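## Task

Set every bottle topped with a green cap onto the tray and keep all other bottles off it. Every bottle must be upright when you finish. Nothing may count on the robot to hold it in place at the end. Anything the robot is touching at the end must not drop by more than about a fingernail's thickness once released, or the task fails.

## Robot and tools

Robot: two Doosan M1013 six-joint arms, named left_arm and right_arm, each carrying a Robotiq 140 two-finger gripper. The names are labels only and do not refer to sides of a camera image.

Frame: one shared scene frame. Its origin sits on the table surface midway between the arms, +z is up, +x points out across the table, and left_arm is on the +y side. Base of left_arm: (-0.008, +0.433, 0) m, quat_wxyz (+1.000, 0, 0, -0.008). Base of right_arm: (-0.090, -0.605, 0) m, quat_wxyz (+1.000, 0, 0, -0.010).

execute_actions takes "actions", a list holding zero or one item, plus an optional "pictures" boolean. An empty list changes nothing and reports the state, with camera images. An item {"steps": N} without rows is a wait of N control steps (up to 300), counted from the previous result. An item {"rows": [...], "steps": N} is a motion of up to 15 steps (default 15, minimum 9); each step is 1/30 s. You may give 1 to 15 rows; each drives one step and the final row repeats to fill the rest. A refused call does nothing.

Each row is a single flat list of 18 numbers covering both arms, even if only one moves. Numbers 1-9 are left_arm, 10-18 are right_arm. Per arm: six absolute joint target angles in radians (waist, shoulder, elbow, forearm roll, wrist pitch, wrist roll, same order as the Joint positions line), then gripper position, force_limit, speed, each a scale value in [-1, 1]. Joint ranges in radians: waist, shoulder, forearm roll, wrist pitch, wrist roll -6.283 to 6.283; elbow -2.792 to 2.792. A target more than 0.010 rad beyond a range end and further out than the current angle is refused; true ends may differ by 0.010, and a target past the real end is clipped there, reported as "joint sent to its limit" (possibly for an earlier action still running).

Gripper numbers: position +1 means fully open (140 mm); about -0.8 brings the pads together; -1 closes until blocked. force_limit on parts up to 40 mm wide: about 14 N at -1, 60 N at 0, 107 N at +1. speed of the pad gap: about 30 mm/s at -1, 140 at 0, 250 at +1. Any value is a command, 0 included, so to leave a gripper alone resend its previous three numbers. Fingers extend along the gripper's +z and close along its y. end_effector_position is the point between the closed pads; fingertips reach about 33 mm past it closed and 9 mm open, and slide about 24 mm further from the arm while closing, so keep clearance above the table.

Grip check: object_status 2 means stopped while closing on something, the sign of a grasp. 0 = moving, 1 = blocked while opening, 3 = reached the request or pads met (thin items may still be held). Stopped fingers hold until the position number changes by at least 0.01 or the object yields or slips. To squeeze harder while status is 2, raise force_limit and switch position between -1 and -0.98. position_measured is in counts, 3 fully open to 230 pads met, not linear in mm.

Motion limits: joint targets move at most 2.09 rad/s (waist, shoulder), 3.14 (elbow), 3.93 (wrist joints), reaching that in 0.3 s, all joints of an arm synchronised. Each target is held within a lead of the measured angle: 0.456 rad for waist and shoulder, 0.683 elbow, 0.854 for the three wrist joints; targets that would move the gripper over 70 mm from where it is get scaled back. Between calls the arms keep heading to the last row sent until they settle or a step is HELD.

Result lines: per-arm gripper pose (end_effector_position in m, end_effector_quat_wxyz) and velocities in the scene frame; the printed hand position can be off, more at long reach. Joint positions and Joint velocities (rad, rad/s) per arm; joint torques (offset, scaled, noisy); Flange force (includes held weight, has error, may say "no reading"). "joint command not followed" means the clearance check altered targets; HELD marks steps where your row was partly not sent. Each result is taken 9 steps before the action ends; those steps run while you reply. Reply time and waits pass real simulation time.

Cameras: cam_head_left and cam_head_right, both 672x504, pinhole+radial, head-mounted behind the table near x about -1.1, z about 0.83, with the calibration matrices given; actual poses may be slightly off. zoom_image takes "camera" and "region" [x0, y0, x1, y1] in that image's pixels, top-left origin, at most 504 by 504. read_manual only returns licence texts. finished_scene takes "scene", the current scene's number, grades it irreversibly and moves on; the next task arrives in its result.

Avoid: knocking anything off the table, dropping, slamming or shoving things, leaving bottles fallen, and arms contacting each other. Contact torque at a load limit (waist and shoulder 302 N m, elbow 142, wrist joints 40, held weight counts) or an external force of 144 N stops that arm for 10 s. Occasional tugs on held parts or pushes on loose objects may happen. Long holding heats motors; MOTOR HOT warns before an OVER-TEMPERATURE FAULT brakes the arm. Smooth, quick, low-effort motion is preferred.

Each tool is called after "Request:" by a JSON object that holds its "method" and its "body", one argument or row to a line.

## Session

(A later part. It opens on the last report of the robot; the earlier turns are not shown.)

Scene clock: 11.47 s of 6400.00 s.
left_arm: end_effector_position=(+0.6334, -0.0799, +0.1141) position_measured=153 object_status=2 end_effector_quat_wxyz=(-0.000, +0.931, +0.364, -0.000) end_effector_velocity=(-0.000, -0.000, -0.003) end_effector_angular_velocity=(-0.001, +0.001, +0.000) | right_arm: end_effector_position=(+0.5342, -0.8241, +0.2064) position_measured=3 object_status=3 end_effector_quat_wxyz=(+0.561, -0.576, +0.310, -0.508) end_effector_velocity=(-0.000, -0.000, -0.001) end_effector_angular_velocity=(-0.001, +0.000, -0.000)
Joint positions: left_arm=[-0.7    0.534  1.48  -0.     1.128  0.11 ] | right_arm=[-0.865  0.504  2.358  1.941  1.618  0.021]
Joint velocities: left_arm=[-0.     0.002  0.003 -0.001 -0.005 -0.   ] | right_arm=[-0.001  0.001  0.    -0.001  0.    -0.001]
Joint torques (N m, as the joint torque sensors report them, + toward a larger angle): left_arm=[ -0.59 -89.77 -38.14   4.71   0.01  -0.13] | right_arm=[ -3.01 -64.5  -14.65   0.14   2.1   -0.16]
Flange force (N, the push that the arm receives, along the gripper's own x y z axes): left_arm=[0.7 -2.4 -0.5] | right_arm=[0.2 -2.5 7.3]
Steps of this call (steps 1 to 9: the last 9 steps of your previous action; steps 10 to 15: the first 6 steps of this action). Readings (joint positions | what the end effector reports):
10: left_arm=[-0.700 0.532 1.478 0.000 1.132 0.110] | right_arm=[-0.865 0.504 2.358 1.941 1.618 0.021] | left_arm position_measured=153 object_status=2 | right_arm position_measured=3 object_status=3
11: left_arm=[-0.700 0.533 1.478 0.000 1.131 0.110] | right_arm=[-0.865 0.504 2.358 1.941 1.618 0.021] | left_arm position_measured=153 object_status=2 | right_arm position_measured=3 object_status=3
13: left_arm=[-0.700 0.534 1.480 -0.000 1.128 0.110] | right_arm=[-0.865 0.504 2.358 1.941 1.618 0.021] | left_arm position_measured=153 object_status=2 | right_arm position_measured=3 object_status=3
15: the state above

Request:
{"method": "execute_actions", "body": {
  "actions": [
    {"rows":[[-0.7,0.5355,1.482,0,1.1241,0.11,-1,0,-0.5,-0.865,0.504,2.358,1.941,1.618,0.021,1,0,0]],"steps":9}
  ]
}}

Request:
{"method": "execute_actions", "body": {
  "actions": [
    {"rows":[[-0.7,0.5355,1.482,0,1.1241,0.11,0.3,0,0,-0.865,0.504,2.358,1.941,1.618,0.021,1,0,0]],"steps":12}
  ]
}}

Request:
{"method": "execute_actions", "body": {
  "actions": [
    {"rows":[[-0.7,0.493,1.411,0,1.2376,0.11,0.3,0,0,-0.865,0.504,2.358,1.941,1.618,0.021,1,0,0]],"steps":15}
  ]
}}

Request:
{"method": "execute_actions", "body": {
  "actions": [
    {"steps":10}
  ],
  "pictures": true
}}

Request:
{"method": "zoom_image", "body": {
  "camera": "cam_head_left",
  "region": [300,140,420,215]
}}

Scene clock: 11.90 s of 6400.00 s.
left_arm: end_effector_position=(+0.6334, -0.0799, +0.1139) position_measured=153 object_status=2 end_effector_quat_wxyz=(+0.000, +0.931, +0.364, -0.000) end_effector_velocity=(+0.000, +0.000, +0.000) end_effector_angular_velocity=(-0.000, +0.001, +0.001) | right_arm: end_effector_position=(+0.5342, -0.8241, +0.2064) position_measured=3 object_status=3 end_effector_quat_wxyz=(+0.561, -0.576, +0.310, -0.508) end_effector_velocity=(-0.000, -0.000, -0.001) end_effector_angular_velocity=(+0.002, +0.002, -0.001)
Joint positions: left_arm=[-0.7    0.534  1.48  -0.     1.127  0.11 ] | right_arm=[-0.865  0.504  2.358  1.941  1.618  0.021]
Joint velocities: left_arm=[ 0.001  0.    -0.    -0.001  0.    -0.   ] | right_arm=[-0.001  0.002  0.001 -0.     0.     0.   ]
Joint torques (N m, as the joint torque sensors report them, + toward a larger angle): left_arm=[ -0.47 -91.23 -38.35   4.28   0.34  -0.2 ] | right_arm=[ -0.59 -62.74 -14.69   0.15   2.37  -0.16]
Flange force (N, the push that the arm receives, along the gripper's own x y z axes): left_arm=[0.9 -0.8 1.8] | right_arm=[2.2 -6.3 2.2]
Kept back: the last 9 steps of this action.
Steps of this call (steps 1 to 9: the last 9 steps of your previous action; steps 10 to 13: the robot went on to your last target). Readings (joint positions | what the end effector reports):
1: left_arm=[-0.700 0.534 1.480 -0.000 1.128 0.110] | right_arm=[-0.865 0.504 2.358 1.941 1.618 0.021] | left_arm position_measured=153 object_status=2 | right_arm position_measured=3 object_status=3
2: left_arm=[-0.700 0.534 1.480 -0.000 1.128 0.110] | right_arm=[-0.865 0.504 2.358 1.941 1.618 0.021] | left_arm position_measured=153 object_status=2 | right_arm position_measured=3 object_status=3
4: left_arm=[-0.700 0.534 1.480 -0.000 1.128 0.110] | right_arm=[-0.865 0.504 2.358 1.941 1.618 0.021] | left_arm position_measured=153 object_status=2 | right_arm position_measured=3 object_status=3
8: left_arm=[-0.700 0.534 1.480 -0.000 1.128 0.110] | right_arm=[-0.865 0.504 2.358 1.941 1.618 0.021] | left_arm position_measured=153 object_status=2 | right_arm position_measured=3 object_status=3
13: the state above

Scene clock: 12.30 s of 6400.00 s.
left_arm: end_effector_position=(+0.6334, -0.0799, +0.1117) position_measured=145 object_status=0 end_effector_quat_wxyz=(+0.000, +0.931, +0.364, -0.000) end_effector_velocity=(-0.000, +0.000, -0.000) end_effector_angular_velocity=(+0.000, +0.000, +0.000) | right_arm: end_effector_position=(+0.5342, -0.8241, +0.2064) position_measured=3 object_status=3 end_effector_quat_wxyz=(+0.561, -0.576, +0.310, -0.508) end_effector_velocity=(-0.000, -0.001, +0.000) end_effector_angular_velocity=(+0.000, +0.000, -0.002)
Joint positions: left_arm=[-0.7    0.535  1.482 -0.     1.124  0.11 ] | right_arm=[-0.865  0.504  2.358  1.941  1.618  0.021]
Joint velocities: left_arm=[ 0.    -0.     0.001  0.    -0.    -0.   ] | right_arm=[-0.001 -0.    -0.     0.    -0.     0.001]
Joint torques (N m, as the joint torque sensors report them, + toward a larger angle): left_arm=[  0.45 -88.25 -36.13   4.37   0.2    0.07] | right_arm=[ -2.3  -61.53 -14.67   0.21   2.41   0.04]
Flange force (N, the push that the arm receives, along the gripper's own x y z axes): left_arm=[-0.6 0.0 -2.3] | right_arm=[0.7 -9.8 6.0]
Steps of this call (steps 1 to 9: the last 9 steps of your previous action; steps 10 to 12: the first 3 steps of this action). Readings (joint positions | what the end effector reports):
10: left_arm=[-0.700 0.535 1.482 -0.000 1.124 0.110] | right_arm=[-0.865 0.504 2.358 1.941 1.618 0.021] | left_arm position_measured=153 object_status=0 | right_arm position_measured=3 object_status=3
11: left_arm=[-0.700 0.535 1.482 -0.000 1.124 0.110] | right_arm=[-0.865 0.504 2.358 1.941 1.618 0.021] | left_arm position_measured=153 object_status=0 | right_arm position_measured=3 object_status=3
12: the state above

Scene clock: 12.80 s of 6400.00 s.
left_arm: end_effector_position=(+0.6349, -0.0810, +0.1756) position_measured=91 object_status=3 end_effector_quat_wxyz=(+0.001, +0.931, +0.364, +0.001) end_effector_velocity=(-0.011, +0.010, +0.243) end_effector_angular_velocity=(+0.007, +0.009, +0.000) | right_arm: end_effector_position=(+0.5342, -0.8241, +0.2064) position_measured=3 object_status=3 end_effector_quat_wxyz=(+0.561, -0.576, +0.310, -0.508) end_effector_velocity=(+0.000, -0.000, +0.000) end_effector_angular_velocity=(-0.000, -0.000, -0.001)
Joint positions: left_arm=[-0.7    0.497  1.419  0.     1.224  0.11 ] | right_arm=[-0.865  0.504  2.358  1.941  1.618  0.021]
Joint velocities: left_arm=[-0.    -0.151 -0.226 -0.     0.389 -0.   ] | right_arm=[-0.    -0.    -0.     0.001  0.    -0.   ]
Joint torques (N m, as the joint torque sensors report them, + toward a larger angle): left_arm=[ -2.96 -30.39 -12.2    1.58   0.29  -0.29] | right_arm=[  1.25 -63.99 -14.89   0.27   2.27  -0.11]
Flange force (N, the push that the arm receives, along the gripper's own x y z axes): left_arm=[0.0 -2.4 0.3] | right_arm=[3.3 -4.4 -1.7]
Steps of this call (steps 1 to 9: the last 9 steps of your previous action; steps 10 to 15: the first 6 steps of this action). Readings (joint positions | what the end effector reports):
10: left_arm=[-0.700 0.535 1.482 -0.000 1.124 0.110] | right_arm=[-0.865 0.504 2.358 1.941 1.618 0.021] | left_arm position_measured=91 object_status=0 | right_arm position_measured=3 object_status=3
11: left_arm=[-0.700 0.534 1.479 -0.000 1.129 0.110] | right_arm=[-0.865 0.504 2.358 1.941 1.618 0.021] | left_arm position_measured=91 object_status=0 | right_arm position_measured=3 object_status=3
13: left_arm=[-0.700 0.516 1.448 -0.000 1.179 0.110] | right_arm=[-0.865 0.504 2.358 1.941 1.618 0.021] | left_arm position_measured=91 object_status=3 | right_arm position_measured=3 object_status=3
15: the state above

Scene clock: 13.13 s of 6400.00 s.
left_arm: end_effector_position=(+0.6343, -0.0806, +0.1832) position_measured=91 object_status=3 end_effector_quat_wxyz=(-0.000, +0.931, +0.364, -0.000) end_effector_velocity=(-0.000, +0.000, +0.001) end_effector_angular_velocity=(-0.001, +0.001, +0.001) | right_arm: end_effector_position=(+0.5342, -0.8241, +0.2064) position_measured=3 object_status=3 end_effector_quat_wxyz=(+0.561, -0.576, +0.310, -0.508) end_effector_velocity=(-0.000, -0.000, +0.001) end_effector_angular_velocity=(-0.000, -0.001, -0.000)
Joint positions: left_arm=[-0.7    0.493  1.411  0.     1.238  0.11 ] | right_arm=[-0.865  0.504  2.358  1.941  1.618  0.021]
Joint velocities: left_arm=[ 0.001 -0.001  0.    -0.001  0.001 -0.   ] | right_arm=[-0.    -0.001  0.     0.     0.     0.001]
Joint torques (N m, as the joint torque sensors report them, + toward a larger angle): left_arm=[ -1.12 -86.71 -37.8    4.47   0.33  -0.27] | right_arm=[ -1.67 -60.45 -14.62   0.31   2.06   0.1 ]
Flange force (N, the push that the arm receives, along the gripper's own x y z axes): left_arm=[2.0 0.7 -1.9] | right_arm=[0.9 -12.6 4.6]
Kept back: nothing.
Steps of this call (steps 1 to 9: the last 9 steps of your previous action; step 10: the robot went on to your last target). Readings (joint positions | what the end effector reports):
1: left_arm=[-0.700 0.494 1.414 0.000 1.232 0.110] | right_arm=[-0.865 0.504 2.358 1.941 1.618 0.021] | left_arm position_measured=91 object_status=3 | right_arm position_measured=3 object_status=3
2: left_arm=[-0.700 0.494 1.413 0.000 1.235 0.110] | right_arm=[-0.865 0.504 2.358 1.941 1.618 0.021] | left_arm position_measured=91 object_status=3 | right_arm position_measured=3 object_status=3
4: left_arm=[-0.700 0.493 1.412 0.000 1.237 0.110] | right_arm=[-0.865 0.504 2.358 1.941 1.618 0.021] | left_arm position_measured=91 object_status=3 | right_arm position_measured=3 object_status=3
8: left_arm=[-0.700 0.493 1.411 0.000 1.238 0.110] | right_arm=[-0.865 0.504 2.358 1.941 1.618 0.021] | left_arm position_measured=91 object_status=3 | right_arm position_measured=3 object_status=3
10: the state above

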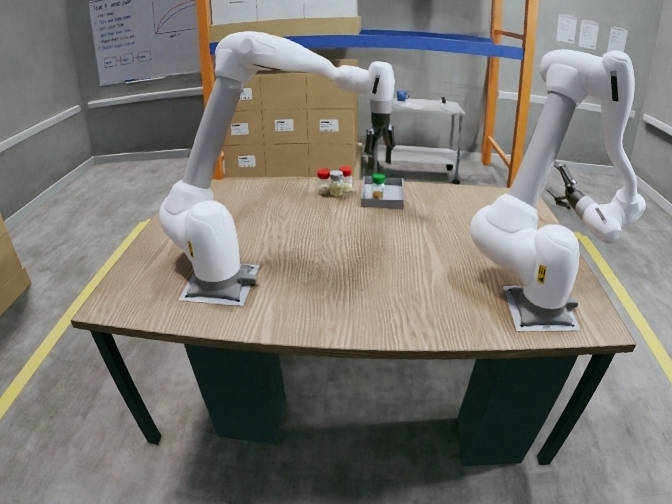

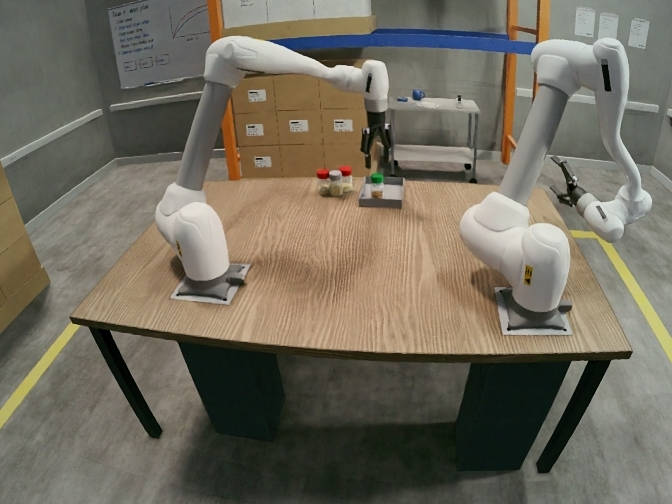

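Region (300, 140, 420, 215) of cam_head_left's 672x504 image, scaled by 4.200, with more detail than that image has; it fills the top 315 rows of this view, and the rest is white.

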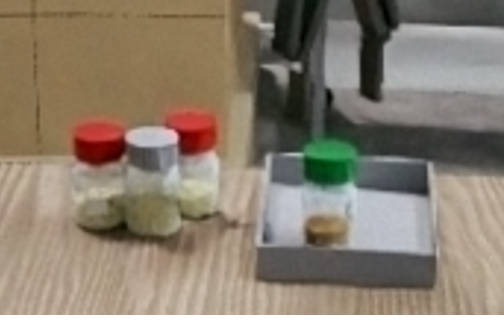

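Request:
{"method": "finished_scene", "body": {
  "scene": 2
}}

The scene is finished: the task was done.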